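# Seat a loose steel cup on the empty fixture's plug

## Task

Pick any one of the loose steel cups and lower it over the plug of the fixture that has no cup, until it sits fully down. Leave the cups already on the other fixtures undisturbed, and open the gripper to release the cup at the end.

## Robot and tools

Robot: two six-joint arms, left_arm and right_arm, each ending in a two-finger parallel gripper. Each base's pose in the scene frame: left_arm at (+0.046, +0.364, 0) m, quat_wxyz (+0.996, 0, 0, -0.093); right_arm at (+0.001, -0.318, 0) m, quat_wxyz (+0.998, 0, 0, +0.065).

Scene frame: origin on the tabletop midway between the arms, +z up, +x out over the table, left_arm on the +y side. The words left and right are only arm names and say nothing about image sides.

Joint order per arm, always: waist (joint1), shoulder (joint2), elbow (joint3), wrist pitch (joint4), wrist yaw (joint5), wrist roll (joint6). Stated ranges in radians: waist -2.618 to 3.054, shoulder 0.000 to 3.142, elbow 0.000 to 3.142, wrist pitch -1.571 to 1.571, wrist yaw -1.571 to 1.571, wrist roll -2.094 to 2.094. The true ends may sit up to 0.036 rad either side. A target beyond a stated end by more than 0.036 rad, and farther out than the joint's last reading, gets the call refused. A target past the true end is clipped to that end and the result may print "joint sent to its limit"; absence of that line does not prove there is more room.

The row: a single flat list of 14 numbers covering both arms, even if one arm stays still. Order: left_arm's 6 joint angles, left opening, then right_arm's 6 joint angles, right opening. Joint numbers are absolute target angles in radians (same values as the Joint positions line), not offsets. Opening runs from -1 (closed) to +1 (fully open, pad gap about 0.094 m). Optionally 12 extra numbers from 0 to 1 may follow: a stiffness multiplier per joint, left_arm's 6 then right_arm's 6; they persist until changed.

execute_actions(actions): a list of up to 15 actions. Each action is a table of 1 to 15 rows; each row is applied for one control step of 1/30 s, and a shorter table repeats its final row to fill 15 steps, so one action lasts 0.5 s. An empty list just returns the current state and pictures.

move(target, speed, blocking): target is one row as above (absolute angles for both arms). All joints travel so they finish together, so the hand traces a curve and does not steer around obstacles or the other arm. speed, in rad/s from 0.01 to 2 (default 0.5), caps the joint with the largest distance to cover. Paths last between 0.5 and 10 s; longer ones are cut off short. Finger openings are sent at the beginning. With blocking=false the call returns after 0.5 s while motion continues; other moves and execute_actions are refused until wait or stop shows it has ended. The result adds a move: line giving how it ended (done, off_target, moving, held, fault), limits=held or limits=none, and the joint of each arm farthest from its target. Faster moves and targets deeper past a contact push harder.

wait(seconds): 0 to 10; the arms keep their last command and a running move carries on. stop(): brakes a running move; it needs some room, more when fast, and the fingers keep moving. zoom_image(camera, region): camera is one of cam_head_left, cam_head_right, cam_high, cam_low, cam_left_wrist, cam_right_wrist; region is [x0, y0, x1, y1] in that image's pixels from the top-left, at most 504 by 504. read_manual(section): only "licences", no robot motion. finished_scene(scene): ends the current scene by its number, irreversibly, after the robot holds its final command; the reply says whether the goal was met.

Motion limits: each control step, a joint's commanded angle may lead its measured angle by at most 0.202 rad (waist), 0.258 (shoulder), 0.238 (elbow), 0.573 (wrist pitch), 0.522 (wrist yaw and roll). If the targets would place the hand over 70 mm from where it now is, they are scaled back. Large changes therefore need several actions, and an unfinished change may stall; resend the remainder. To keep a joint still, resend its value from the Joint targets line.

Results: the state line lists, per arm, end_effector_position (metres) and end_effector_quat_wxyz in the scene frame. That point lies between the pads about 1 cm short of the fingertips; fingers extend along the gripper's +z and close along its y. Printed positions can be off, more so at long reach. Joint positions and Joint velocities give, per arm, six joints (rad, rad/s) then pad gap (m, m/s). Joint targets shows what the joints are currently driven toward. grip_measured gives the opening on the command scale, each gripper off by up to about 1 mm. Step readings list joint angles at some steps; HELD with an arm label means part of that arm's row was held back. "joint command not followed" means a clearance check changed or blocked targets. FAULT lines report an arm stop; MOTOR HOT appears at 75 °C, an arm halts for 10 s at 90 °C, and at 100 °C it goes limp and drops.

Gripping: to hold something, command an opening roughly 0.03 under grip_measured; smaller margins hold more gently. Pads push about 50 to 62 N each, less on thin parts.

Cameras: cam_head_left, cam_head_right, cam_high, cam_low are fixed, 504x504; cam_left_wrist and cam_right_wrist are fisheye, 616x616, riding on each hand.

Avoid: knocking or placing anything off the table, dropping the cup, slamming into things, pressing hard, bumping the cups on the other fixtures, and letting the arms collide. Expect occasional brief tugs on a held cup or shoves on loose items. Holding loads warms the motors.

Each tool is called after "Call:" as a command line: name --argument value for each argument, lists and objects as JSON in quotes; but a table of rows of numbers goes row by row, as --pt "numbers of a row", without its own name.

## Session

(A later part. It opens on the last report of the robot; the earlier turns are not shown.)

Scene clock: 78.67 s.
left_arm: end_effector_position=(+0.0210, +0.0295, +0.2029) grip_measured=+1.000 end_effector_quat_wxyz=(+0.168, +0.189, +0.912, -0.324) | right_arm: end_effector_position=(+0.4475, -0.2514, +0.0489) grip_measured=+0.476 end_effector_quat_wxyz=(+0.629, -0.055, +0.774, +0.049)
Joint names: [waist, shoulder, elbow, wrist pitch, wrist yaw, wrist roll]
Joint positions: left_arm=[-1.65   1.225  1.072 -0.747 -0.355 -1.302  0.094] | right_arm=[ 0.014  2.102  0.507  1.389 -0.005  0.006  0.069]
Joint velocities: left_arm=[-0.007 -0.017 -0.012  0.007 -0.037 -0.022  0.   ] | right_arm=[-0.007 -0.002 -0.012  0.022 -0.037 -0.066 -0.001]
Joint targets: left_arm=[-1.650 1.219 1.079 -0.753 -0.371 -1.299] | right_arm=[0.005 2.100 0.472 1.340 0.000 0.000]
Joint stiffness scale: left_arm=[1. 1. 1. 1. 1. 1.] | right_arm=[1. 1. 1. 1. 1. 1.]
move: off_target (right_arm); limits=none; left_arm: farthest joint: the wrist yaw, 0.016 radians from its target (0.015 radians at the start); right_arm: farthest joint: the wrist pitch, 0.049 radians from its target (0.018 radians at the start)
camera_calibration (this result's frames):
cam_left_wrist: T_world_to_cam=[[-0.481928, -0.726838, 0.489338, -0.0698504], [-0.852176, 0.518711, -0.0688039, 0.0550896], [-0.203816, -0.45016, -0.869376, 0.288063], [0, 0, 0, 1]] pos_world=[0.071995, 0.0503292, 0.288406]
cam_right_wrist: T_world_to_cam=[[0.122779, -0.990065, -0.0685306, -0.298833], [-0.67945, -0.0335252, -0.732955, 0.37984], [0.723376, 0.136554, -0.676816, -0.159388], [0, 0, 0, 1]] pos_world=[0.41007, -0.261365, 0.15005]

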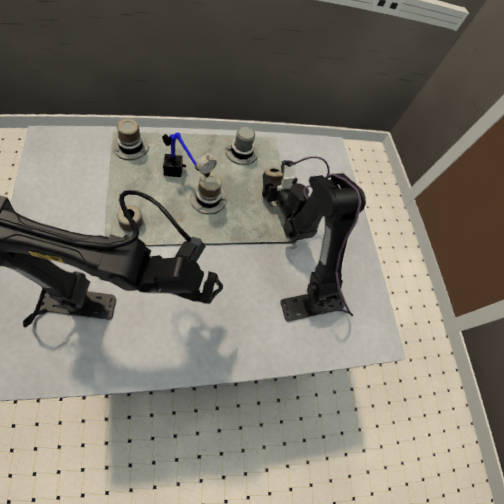

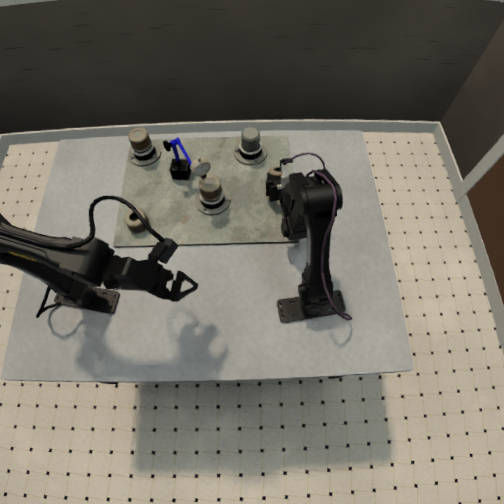

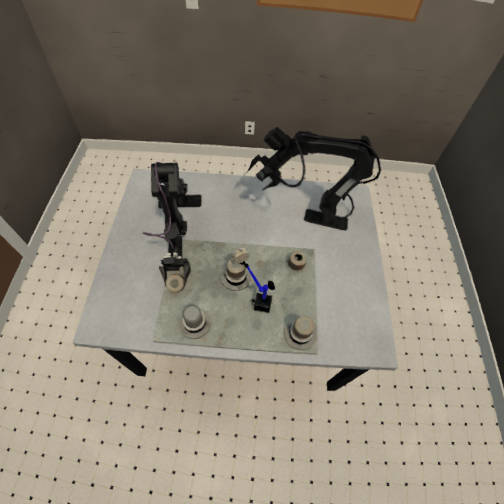

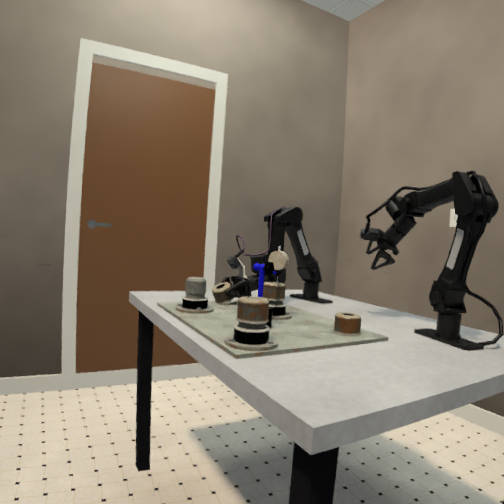

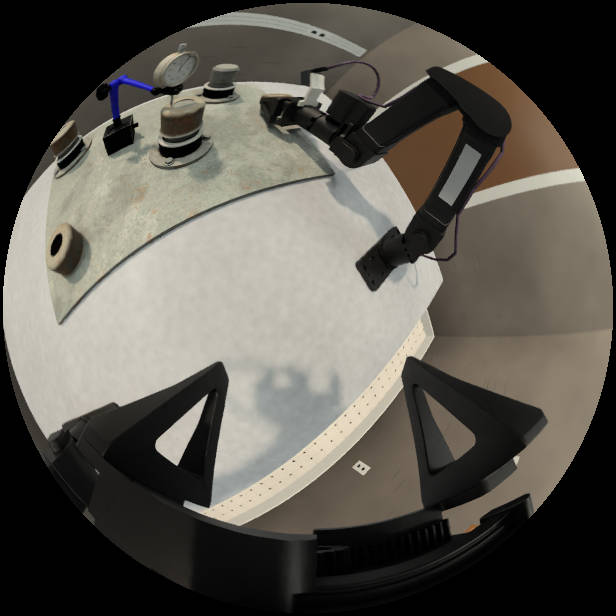

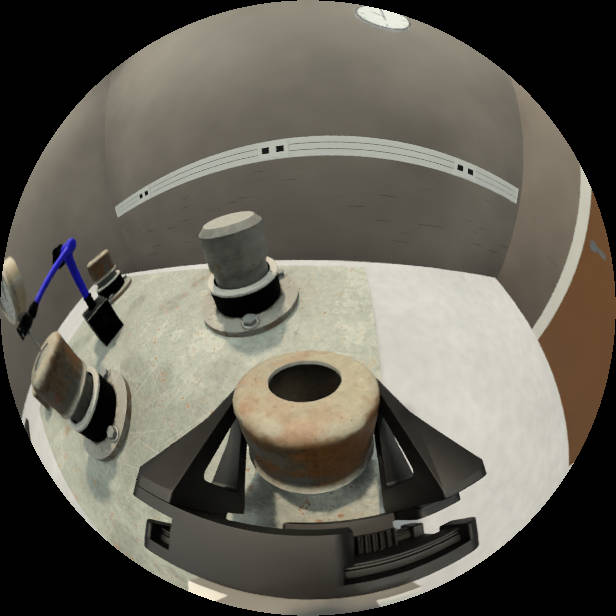

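Call:
execute_actions --actions '[[[-1.65,1.219,1.079,-0.753,-0.371,-1.299,1,0.005,2.10,0.472,1.34,0,0,0.468],[-1.65,1.219,1.079,-0.753,-0.371,-1.299,1,0.005,2.10,0.472,1.34,0,0,0.468],[-1.65,1.219,1.079,-0.753,-0.371,-1.299,1,0.005,2.10,0.472,1.34,0,0,0.471],[-1.65,1.219,1.079,-0.753,-0.371,-1.299,1,0.005,2.10,0.472,1.34,0,0,0.471],[-1.65,1.219,1.079,-0.753,-0.371,-1.299,1,0.005,2.10,0.472,1.34,0,0,0.474],[-1.65,1.219,1.079,-0.753,-0.371,-1.299,1,0.005,2.10,0.472,1.34,0,0,0.474],[-1.65,1.219,1.079,-0.753,-0.371,-1.299,1,0.005,2.10,0.472,1.34,0,0,0.477],[-1.65,1.219,1.079,-0.753,-0.371,-1.299,1,0.005,2.10,0.472,1.34,0,0,0.477],[-1.65,1.219,1.079,-0.753,-0.371,-1.299,1,0.005,2.10,0.472,1.34,0,0,0.479]]]'

Scene clock: 80.33 s.
left_arm: end_effector_position=(+0.0211, +0.0295, +0.2029) grip_measured=+1.000 end_effector_quat_wxyz=(+0.168, +0.188, +0.912, -0.324) | right_arm: end_effector_position=(+0.4475, -0.2514, +0.0489) grip_measured=+0.484 end_effector_quat_wxyz=(+0.629, -0.055, +0.774, +0.049)
Joint names: [waist, shoulder, elbow, wrist pitch, wrist yaw, wrist roll]
Joint positions: left_arm=[-1.65   1.225  1.072 -0.747 -0.356 -1.302  0.094] | right_arm=[ 0.014  2.102  0.507  1.389 -0.005  0.006  0.07 ]
Joint velocities: left_arm=[-0.012 -0.002 -0.022 -0.066  0.007 -0.037  0.   ] | right_arm=[-0.002  0.002  0.002 -0.007  0.007 -0.007 -0.001]
Joint targets: left_arm=[-1.650 1.219 1.079 -0.753 -0.371 -1.299] | right_arm=[0.005 2.100 0.472 1.340 0.000 0.000]
Joint stiffness scale: left_arm=[1. 1. 1. 1. 1. 1.] | right_arm=[1. 1. 1. 1. 1. 1.]
Step readings (joint positions):
0: left_arm=[-1.650 1.225 1.072 -0.747 -0.355 -1.302] | right_arm=[0.014 2.102 0.507 1.389 -0.005 0.006]
1: left_arm=[-1.650 1.225 1.072 -0.747 -0.355 -1.302] | right_arm=[0.014 2.102 0.507 1.389 -0.005 0.006]
2: left_arm=[-1.650 1.225 1.072 -0.747 -0.355 -1.302] | right_arm=[0.014 2.102 0.507 1.389 -0.005 0.006]
4: left_arm=[-1.650 1.225 1.072 -0.747 -0.355 -1.302] | right_arm=[0.014 2.102 0.507 1.389 -0.005 0.006]
8: left_arm=[-1.650 1.225 1.072 -0.747 -0.356 -1.302] | right_arm=[0.014 2.102 0.507 1.389 -0.005 0.006]
15: Joint positions above
camera_calibration (this result's frames):
cam_left_wrist: T_world_to_cam=[[-0.481897, -0.726915, 0.489255, -0.0698115], [-0.852279, 0.518504, -0.0690902, 0.0552142], [-0.203458, -0.450277, -0.8694, 0.288092], [0, 0, 0, 1]] pos_world=[0.0720308, 0.0503455, 0.288438]
cam_right_wrist: T_world_to_cam=[[0.122779, -0.990065, -0.0685306, -0.298833], [-0.67945, -0.0335252, -0.732955, 0.37984], [0.723376, 0.136554, -0.676816, -0.159388], [0, 0, 0, 1]] pos_world=[0.41007, -0.261365, 0.15005]

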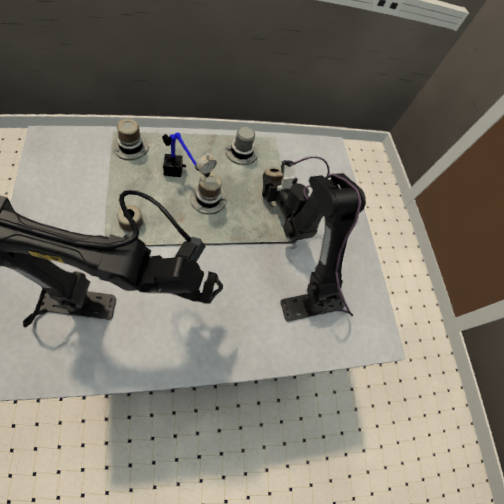

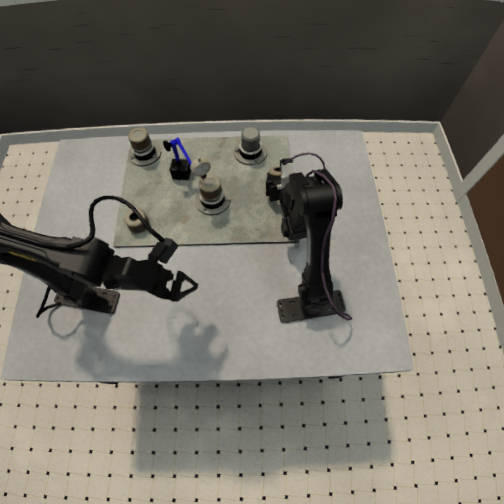

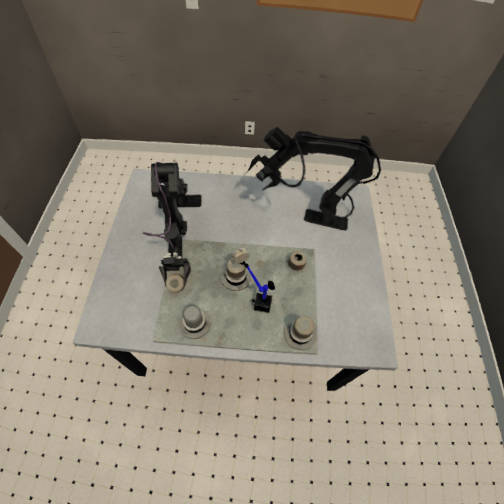

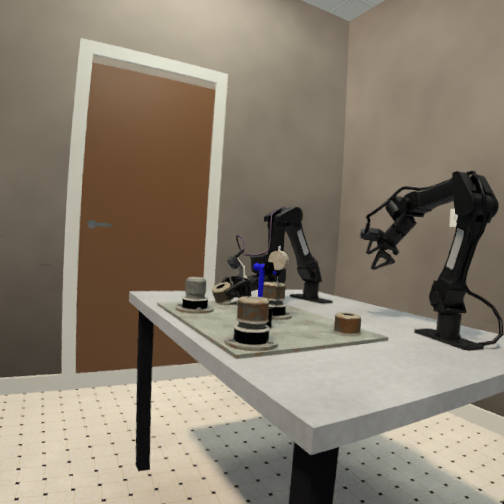

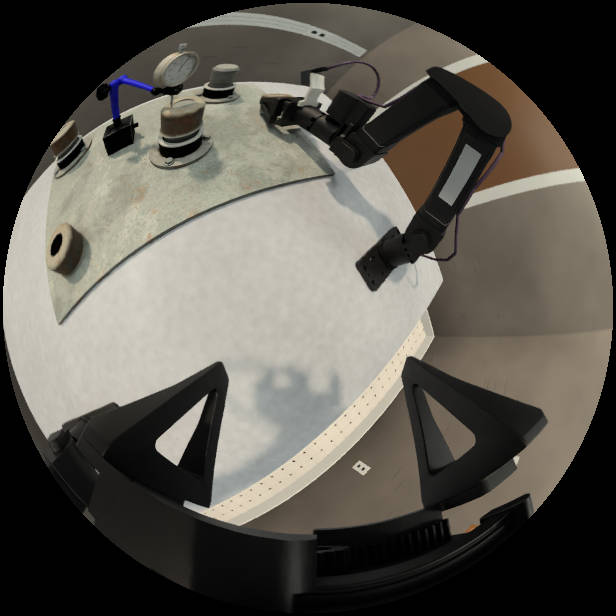

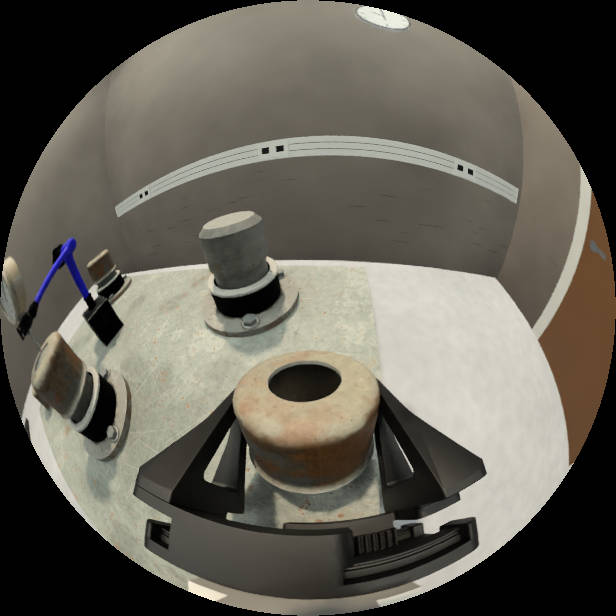

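Call:
execute_actions --actions '[[[-1.65,1.219,1.079,-0.753,-0.371,-1.299,1,0.005,2.10,0.470,1.337,0,0,0.48],[-1.65,1.219,1.079,-0.753,-0.371,-1.299,1,0.005,2.10,0.468,1.334,0,0,0.48],[-1.65,1.219,1.079,-0.753,-0.371,-1.299,1,0.005,2.10,0.466,1.331,0,0,0.48],[-1.65,1.219,1.079,-0.753,-0.371,-1.299,1,0.005,2.10,0.464,1.328,0,0,0.48],[-1.65,1.219,1.079,-0.753,-0.371,-1.299,1,0.005,2.10,0.462,1.325,0,0,0.48],[-1.65,1.219,1.079,-0.753,-0.371,-1.299,1,0.005,2.10,0.460,1.322,0,0,0.481],[-1.65,1.219,1.079,-0.753,-0.371,-1.299,1,0.005,2.10,0.458,1.319,0,0,0.481],[-1.65,1.219,1.079,-0.753,-0.371,-1.299,1,0.005,2.10,0.456,1.316,0,0,0.481],[-1.65,1.219,1.079,-0.753,-0.371,-1.299,1,0.005,2.10,0.454,1.313,0,0,0.482],[-1.65,1.219,1.079,-0.753,-0.371,-1.299,1,0.005,2.10,0.452,1.310,0,0,0.482],[-1.65,1.219,1.079,-0.753,-0.371,-1.299,1,0.005,2.10,0.450,1.310,0,0,0.482]]]'

Scene clock: 82.73 s.
left_arm: end_effector_position=(+0.0211, +0.0295, +0.2029) grip_measured=+1.000 end_effector_quat_wxyz=(+0.168, +0.188, +0.912, -0.324) | right_arm: end_effector_position=(+0.4392, -0.2526, +0.0429) grip_measured=+0.486 end_effector_quat_wxyz=(+0.621, -0.055, +0.780, +0.049)
Joint names: [waist, shoulder, elbow, wrist pitch, wrist yaw, wrist roll]
Joint positions: left_arm=[-1.65   1.225  1.072 -0.747 -0.356 -1.302  0.094] | right_arm=[ 0.014  2.102  0.477  1.4   -0.005  0.006  0.07 ]
Joint velocities: left_arm=[-0.007 -0.012 -0.012  0.051 -0.051 -0.051  0.   ] | right_arm=[ 0.017 -0.012 -0.022 -0.007  0.037 -0.095 -0.   ]
Joint targets: left_arm=[-1.650 1.219 1.079 -0.753 -0.371 -1.299] | right_arm=[0.005 2.100 0.450 1.310 -0.000 -0.000]
Joint stiffness scale: left_arm=[1. 1. 1. 1. 1. 1.] | right_arm=[1. 1. 1. 1. 1. 1.]
Step readings (joint positions):
0: left_arm=[-1.650 1.225 1.072 -0.747 -0.356 -1.302] | right_arm=[0.014 2.102 0.507 1.389 -0.005 0.006]
1: left_arm=[-1.650 1.225 1.072 -0.747 -0.356 -1.302] | right_arm=[0.014 2.102 0.507 1.389 -0.005 0.006]
2: left_arm=[-1.650 1.225 1.072 -0.747 -0.356 -1.302] | right_arm=[0.014 2.102 0.507 1.389 -0.005 0.006]
4: left_arm=[-1.650 1.225 1.072 -0.747 -0.356 -1.302] | right_arm=[0.014 2.102 0.507 1.389 -0.005 0.006]
8: left_arm=[-1.650 1.225 1.072 -0.747 -0.356 -1.302] | right_arm=[0.014 2.102 0.494 1.394 -0.005 0.006]
15: Joint positions above
camera_calibration (this result's frames):
cam_left_wrist: T_world_to_cam=[[-0.481897, -0.726915, 0.489255, -0.0698115], [-0.852279, 0.518504, -0.0690902, 0.0552142], [-0.203458, -0.450277, -0.8694, 0.288092], [0, 0, 0, 1]] pos_world=[0.0720308, 0.0503455, 0.288438]
cam_right_wrist: T_world_to_cam=[[0.121514, -0.990248, -0.0681383, -0.298925], [-0.692892, -0.0354712, -0.720169, 0.374621], [0.710729, 0.134723, -0.690445, -0.151656], [0, 0, 0, 1]] pos_world=[0.403682, -0.26229, 0.144712]

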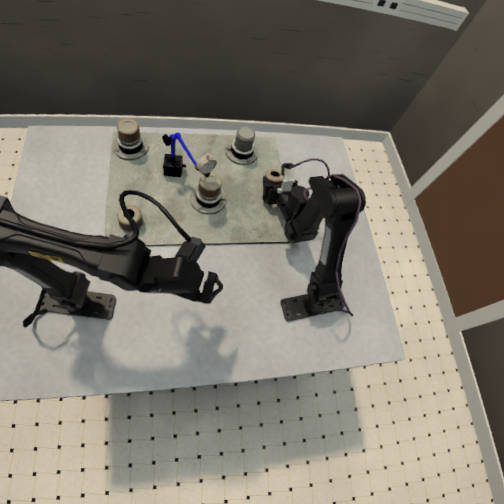

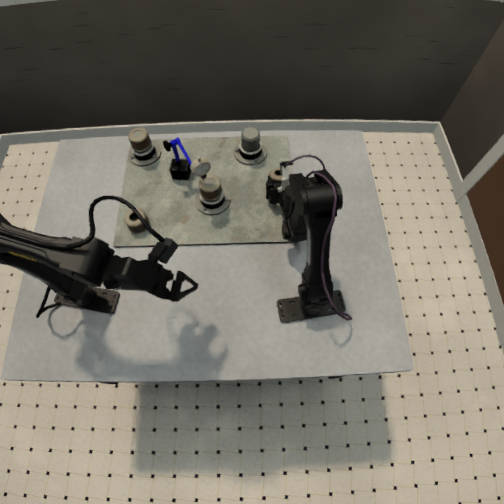

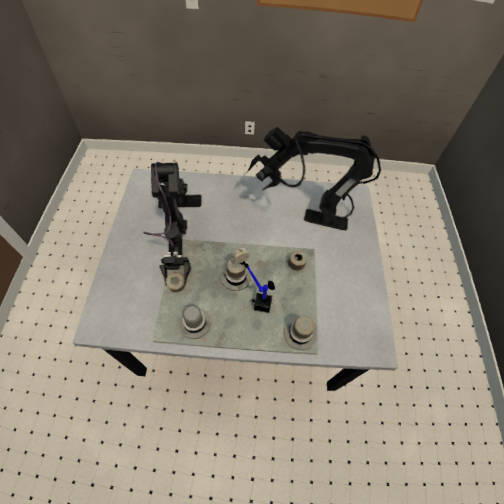

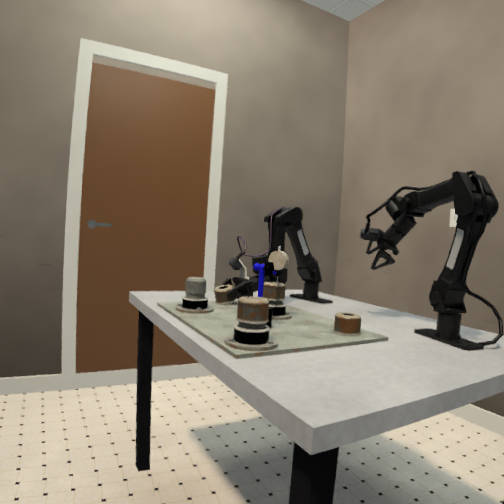

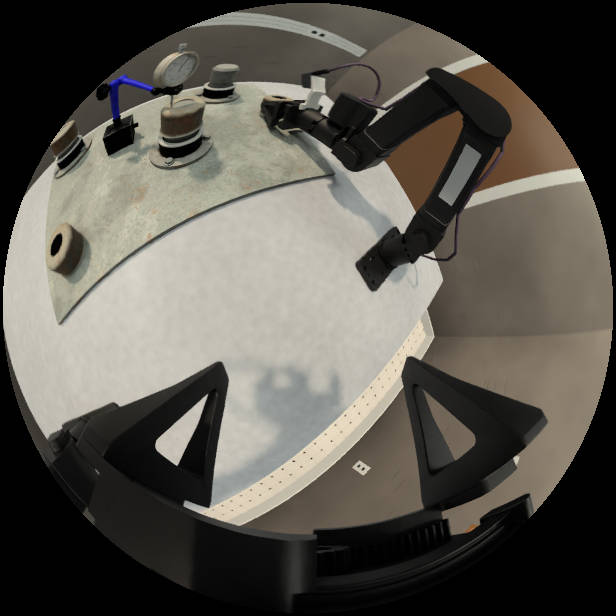

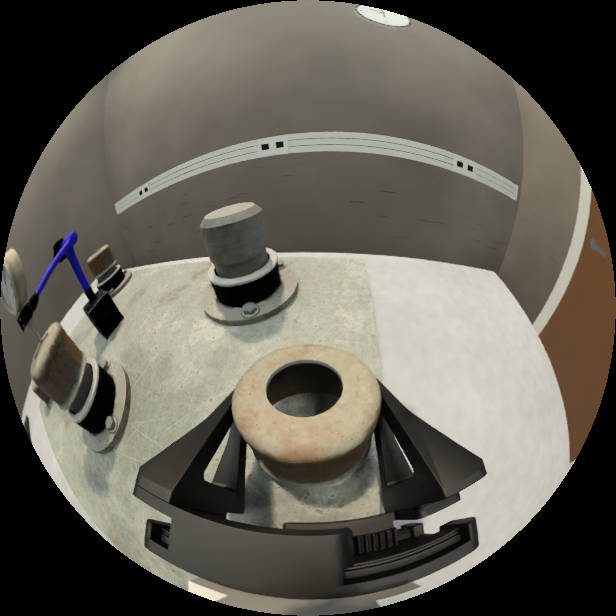

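It's rotating back. Continue.

Call:
execute_actions --actions '[[[-1.65,1.219,1.079,-0.753,-0.371,-1.299,1,0.005,2.10,0.447,1.31,0,0,0.482],[-1.65,1.219,1.079,-0.753,-0.371,-1.299,1,0.005,2.10,0.444,1.31,0,0,0.482],[-1.65,1.219,1.079,-0.753,-0.371,-1.299,1,0.005,2.10,0.441,1.31,0,0,0.482],[-1.65,1.219,1.079,-0.753,-0.371,-1.299,1,0.005,2.10,0.438,1.31,0,0,0.482],[-1.65,1.219,1.079,-0.753,-0.371,-1.299,1,0.005,2.10,0.435,1.31,0,0,0.482],[-1.65,1.219,1.079,-0.753,-0.371,-1.299,1,0.005,2.10,0.432,1.31,0,0,0.482],[-1.65,1.219,1.079,-0.753,-0.371,-1.299,1,0.005,2.10,0.429,1.31,0,0,0.482],[-1.65,1.219,1.079,-0.753,-0.371,-1.299,1,0.005,2.10,0.426,1.31,0,0,0.482]]]'

Call:
zoom_image --camera "cam_low" --region '[170, 220, 290, 320]'

Scene clock: 84.70 s.
left_arm: end_effector_position=(+0.0211, +0.0295, +0.2029) grip_measured=+1.000 end_effector_quat_wxyz=(+0.168, +0.188, +0.912, -0.324) | right_arm: end_effector_position=(+0.4310, -0.2538, +0.0340) grip_measured=+0.486 end_effector_quat_wxyz=(+0.609, -0.055, +0.790, +0.048)
Joint names: [waist, shoulder, elbow, wrist pitch, wrist yaw, wrist roll]
Joint positions: left_arm=[-1.65   1.225  1.072 -0.747 -0.356 -1.302  0.094] | right_arm=[ 0.014  2.102  0.452  1.393 -0.005  0.009  0.07 ]
Joint velocities: left_arm=[-0.012 -0.007  0.007 -0.007 -0.007 -0.081  0.   ] | right_arm=[-0.007  0.017 -0.002 -0.066 -0.007 -0.11  -0.001]
Joint targets: left_arm=[-1.650 1.219 1.079 -0.753 -0.371 -1.299] | right_arm=[0.005 2.100 0.426 1.310 -0.000 0.000]
Joint stiffness scale: left_arm=[1. 1. 1. 1. 1. 1.] | right_arm=[1. 1. 1. 1. 1. 1.]
Step readings (joint positions):
0: left_arm=[-1.650 1.225 1.072 -0.747 -0.356 -1.302] | right_arm=[0.014 2.102 0.477 1.400 -0.005 0.006]
1: left_arm=[-1.650 1.225 1.072 -0.747 -0.356 -1.302] | right_arm=[0.014 2.102 0.477 1.400 -0.005 0.006]
2: left_arm=[-1.650 1.225 1.072 -0.747 -0.356 -1.302] | right_arm=[0.014 2.102 0.477 1.400 -0.005 0.006]
4: left_arm=[-1.650 1.225 1.072 -0.747 -0.356 -1.302] | right_arm=[0.014 2.102 0.477 1.400 -0.005 0.006]
8: left_arm=[-1.650 1.225 1.072 -0.747 -0.356 -1.302] | right_arm=[0.014 2.102 0.461 1.400 -0.005 0.006]
15: Joint positions above
camera_calibration (this result's frames):
cam_left_wrist: T_world_to_cam=[[-0.481897, -0.726915, 0.489255, -0.0698115], [-0.852279, 0.518504, -0.0690902, 0.0552142], [-0.203458, -0.450277, -0.8694, 0.288092], [0, 0, 0, 1]] pos_world=[0.0720308, 0.0503455, 0.288438]
cam_right_wrist: T_world_to_cam=[[0.118375, -0.990533, -0.0695119, -0.298453], [-0.715894, -0.0366238, -0.697248, 0.371309], [0.688101, 0.1323, -0.713452, -0.141922], [0, 0, 0, 1]] pos_world=[0.398804, -0.263253, 0.136894]

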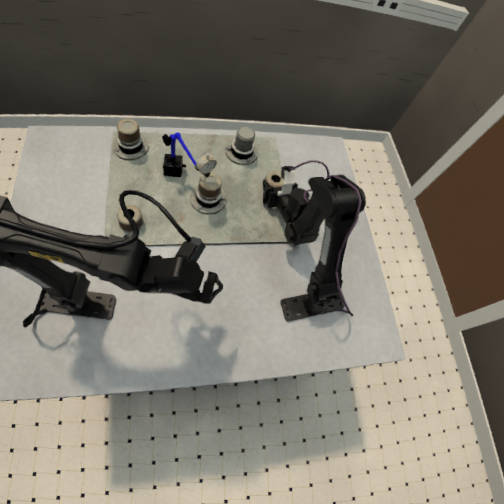

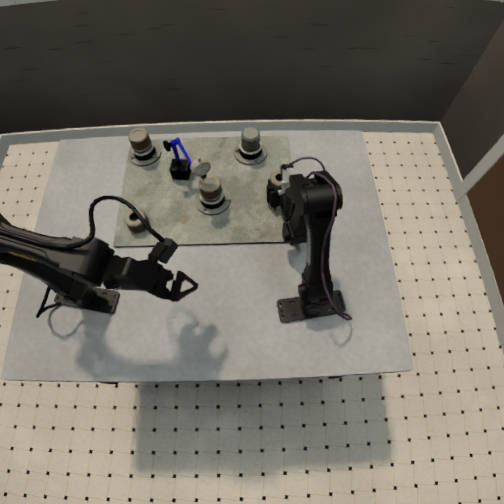

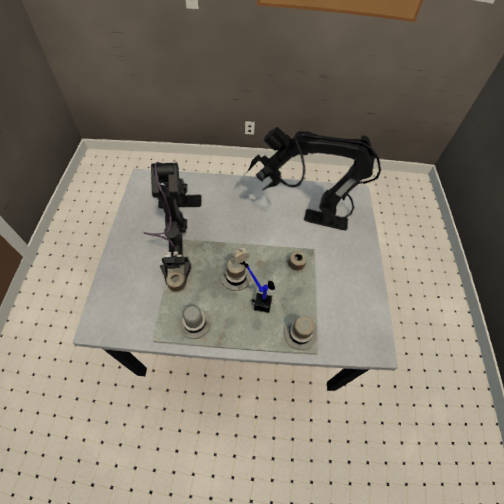

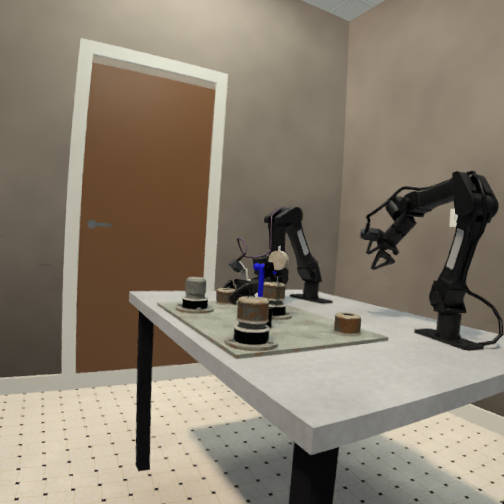

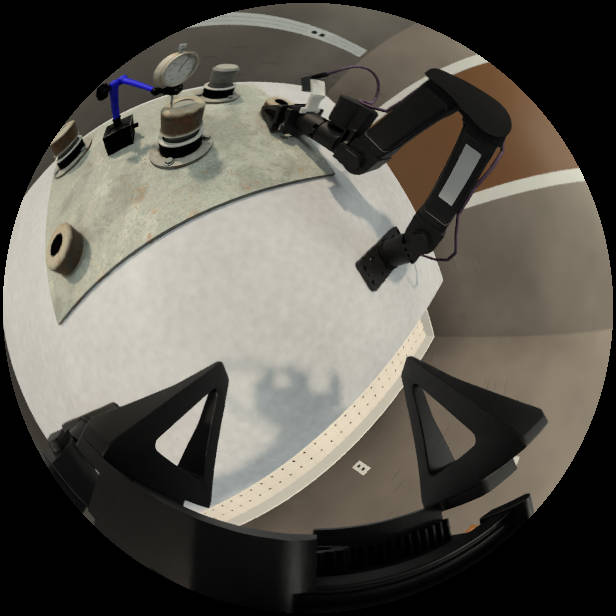

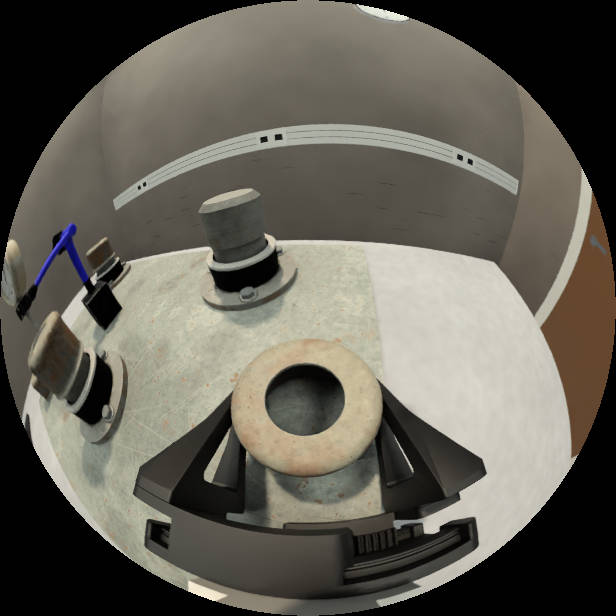

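Region (170, 220, 290, 320) of cam_low's 504x504 image, scaled by 4.200, with more detail than that image has.

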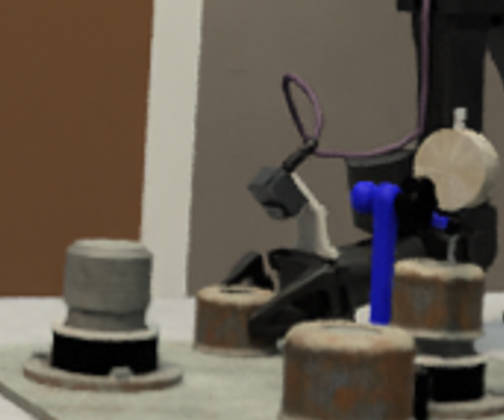

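Call:
execute_actions --actions '[[[-1.65,1.219,1.079,-0.753,-0.371,-1.299,1,0.005,2.10,0.43,1.32,0,0,0.475],[-1.65,1.219,1.079,-0.753,-0.371,-1.299,1,0.005,2.10,0.435,1.33,0,0,0.465],[-1.65,1.219,1.079,-0.753,-0.371,-1.299,1,0.005,2.10,0.44,1.34,0,0,0.455],[-1.65,1.219,1.079,-0.753,-0.371,-1.299,1,0.005,2.10,0.445,1.35,0,0,0.445],[-1.65,1.219,1.079,-0.753,-0.371,-1.299,1,0.005,2.10,0.45,1.36,0,0,0.435],[-1.65,1.219,1.079,-0.753,-0.371,-1.299,1,0.005,2.10,0.455,1.38,0,0,0.435],[-1.65,1.219,1.079,-0.753,-0.371,-1.299,1,0.005,2.10,0.46,1.40,0,0,0.435],[-1.65,1.219,1.079,-0.753,-0.371,-1.299,1,0.005,2.10,0.465,1.42,0,0,0.435]]]'

Call:
zoom_image --camera "cam_right_wrist" --region '[220, 330, 400, 490]'

Scene clock: 86.87 s.
left_arm: end_effector_position=(+0.0211, +0.0295, +0.2029) grip_measured=+1.000 end_effector_quat_wxyz=(+0.168, +0.188, +0.912, -0.324) | right_arm: end_effector_position=(+0.4313, -0.2538, +0.0351) grip_measured=+0.474 end_effector_quat_wxyz=(+0.610, -0.055, +0.789, +0.048)
Joint names: [waist, shoulder, elbow, wrist pitch, wrist yaw, wrist roll]
Joint positions: left_arm=[-1.65   1.225  1.072 -0.747 -0.356 -1.302  0.094] | right_arm=[ 0.014  2.102  0.452  1.397 -0.005  0.009  0.069]
Joint velocities: left_arm=[-0.007  0.007 -0.012 -0.007 -0.022  0.007  0.   ] | right_arm=[-0.002 -0.002 -0.007  0.007 -0.007  0.051  0.001]
Joint targets: left_arm=[-1.650 1.219 1.079 -0.753 -0.371 -1.299] | right_arm=[0.005 2.100 0.465 1.420 0.000 0.000]
Joint stiffness scale: left_arm=[1. 1. 1. 1. 1. 1.] | right_arm=[1. 1. 1. 1. 1. 1.]
Step readings (joint positions):
0: left_arm=[-1.650 1.225 1.072 -0.747 -0.356 -1.302] | right_arm=[0.014 2.102 0.452 1.393 -0.005 0.009]
1: left_arm=[-1.650 1.225 1.072 -0.747 -0.356 -1.302] | right_arm=[0.014 2.102 0.452 1.393 -0.005 0.009]
2: left_arm=[-1.650 1.225 1.072 -0.747 -0.356 -1.302] | right_arm=[0.014 2.102 0.452 1.393 -0.005 0.009]
4: left_arm=[-1.650 1.225 1.072 -0.747 -0.356 -1.302] | right_arm=[0.014 2.102 0.452 1.393 -0.005 0.009]
8: left_arm=[-1.650 1.225 1.072 -0.747 -0.356 -1.302] | right_arm=[0.014 2.102 0.452 1.397 -0.005 0.009]
15: Joint positions above
camera_calibration (this result's frames):
cam_left_wrist: T_world_to_cam=[[-0.481897, -0.726915, 0.489255, -0.0698115], [-0.852279, 0.518504, -0.0690902, 0.0552142], [-0.203458, -0.450277, -0.8694, 0.288092], [0, 0, 0, 1]] pos_world=[0.0720308, 0.0503455, 0.288438]
cam_right_wrist: T_world_to_cam=[[0.11869, -0.990487, -0.0696246, -0.29849], [-0.712728, -0.0361654, -0.700508, 0.371148], [0.691326, 0.132767, -0.71024, -0.142723], [0, 0, 0, 1]] pos_world=[0.398623, -0.263279, 0.137842]

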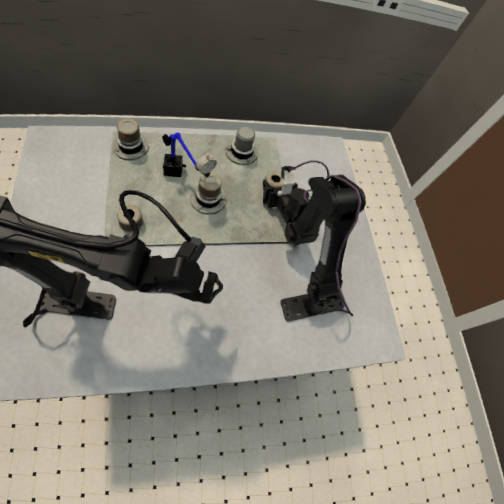

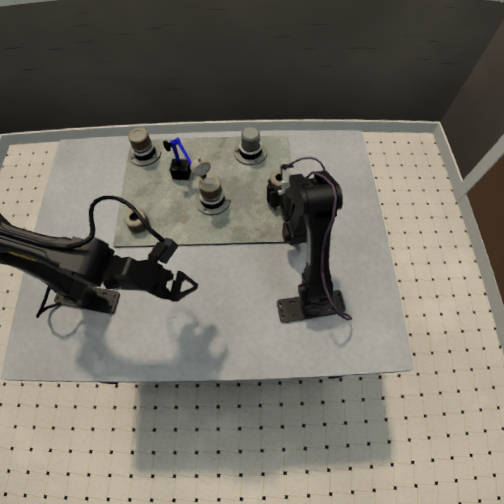

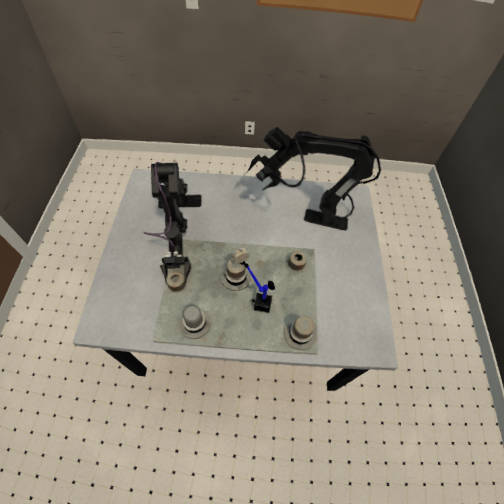

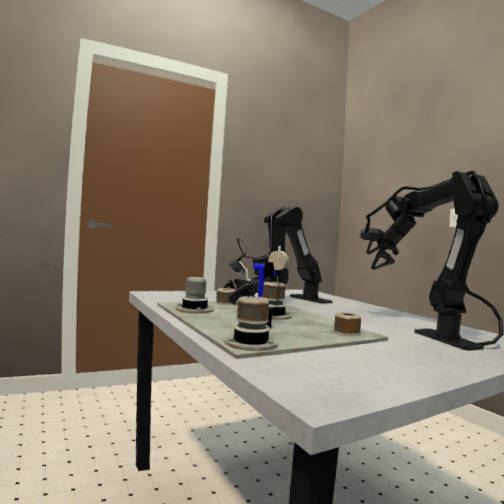

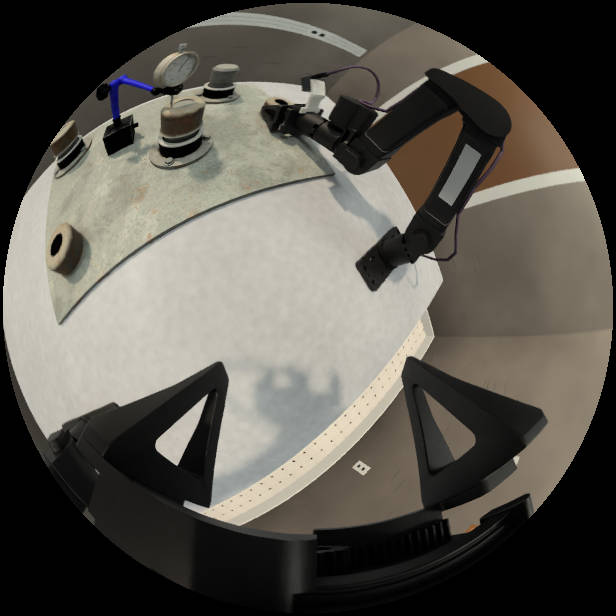

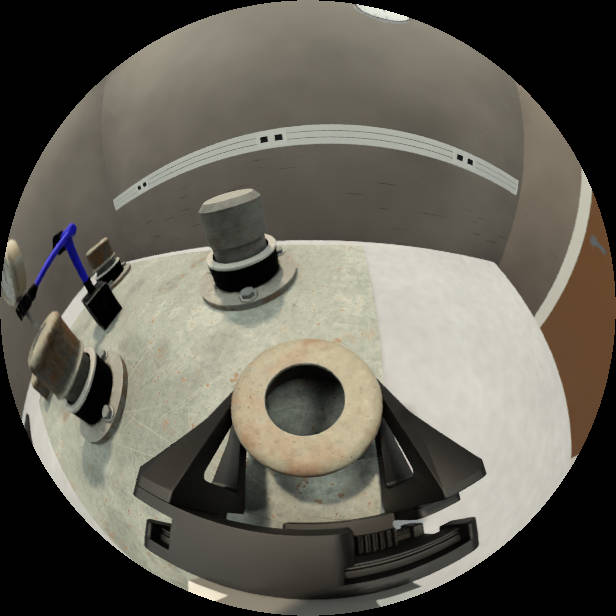

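Region (220, 330, 400, 490) of cam_right_wrist's 616x616 image, scaled by 2.800, with more detail than that image has.

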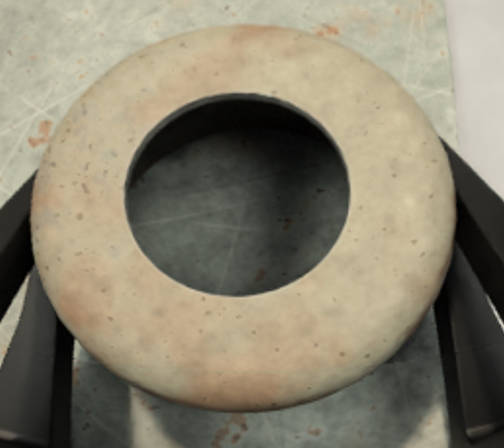

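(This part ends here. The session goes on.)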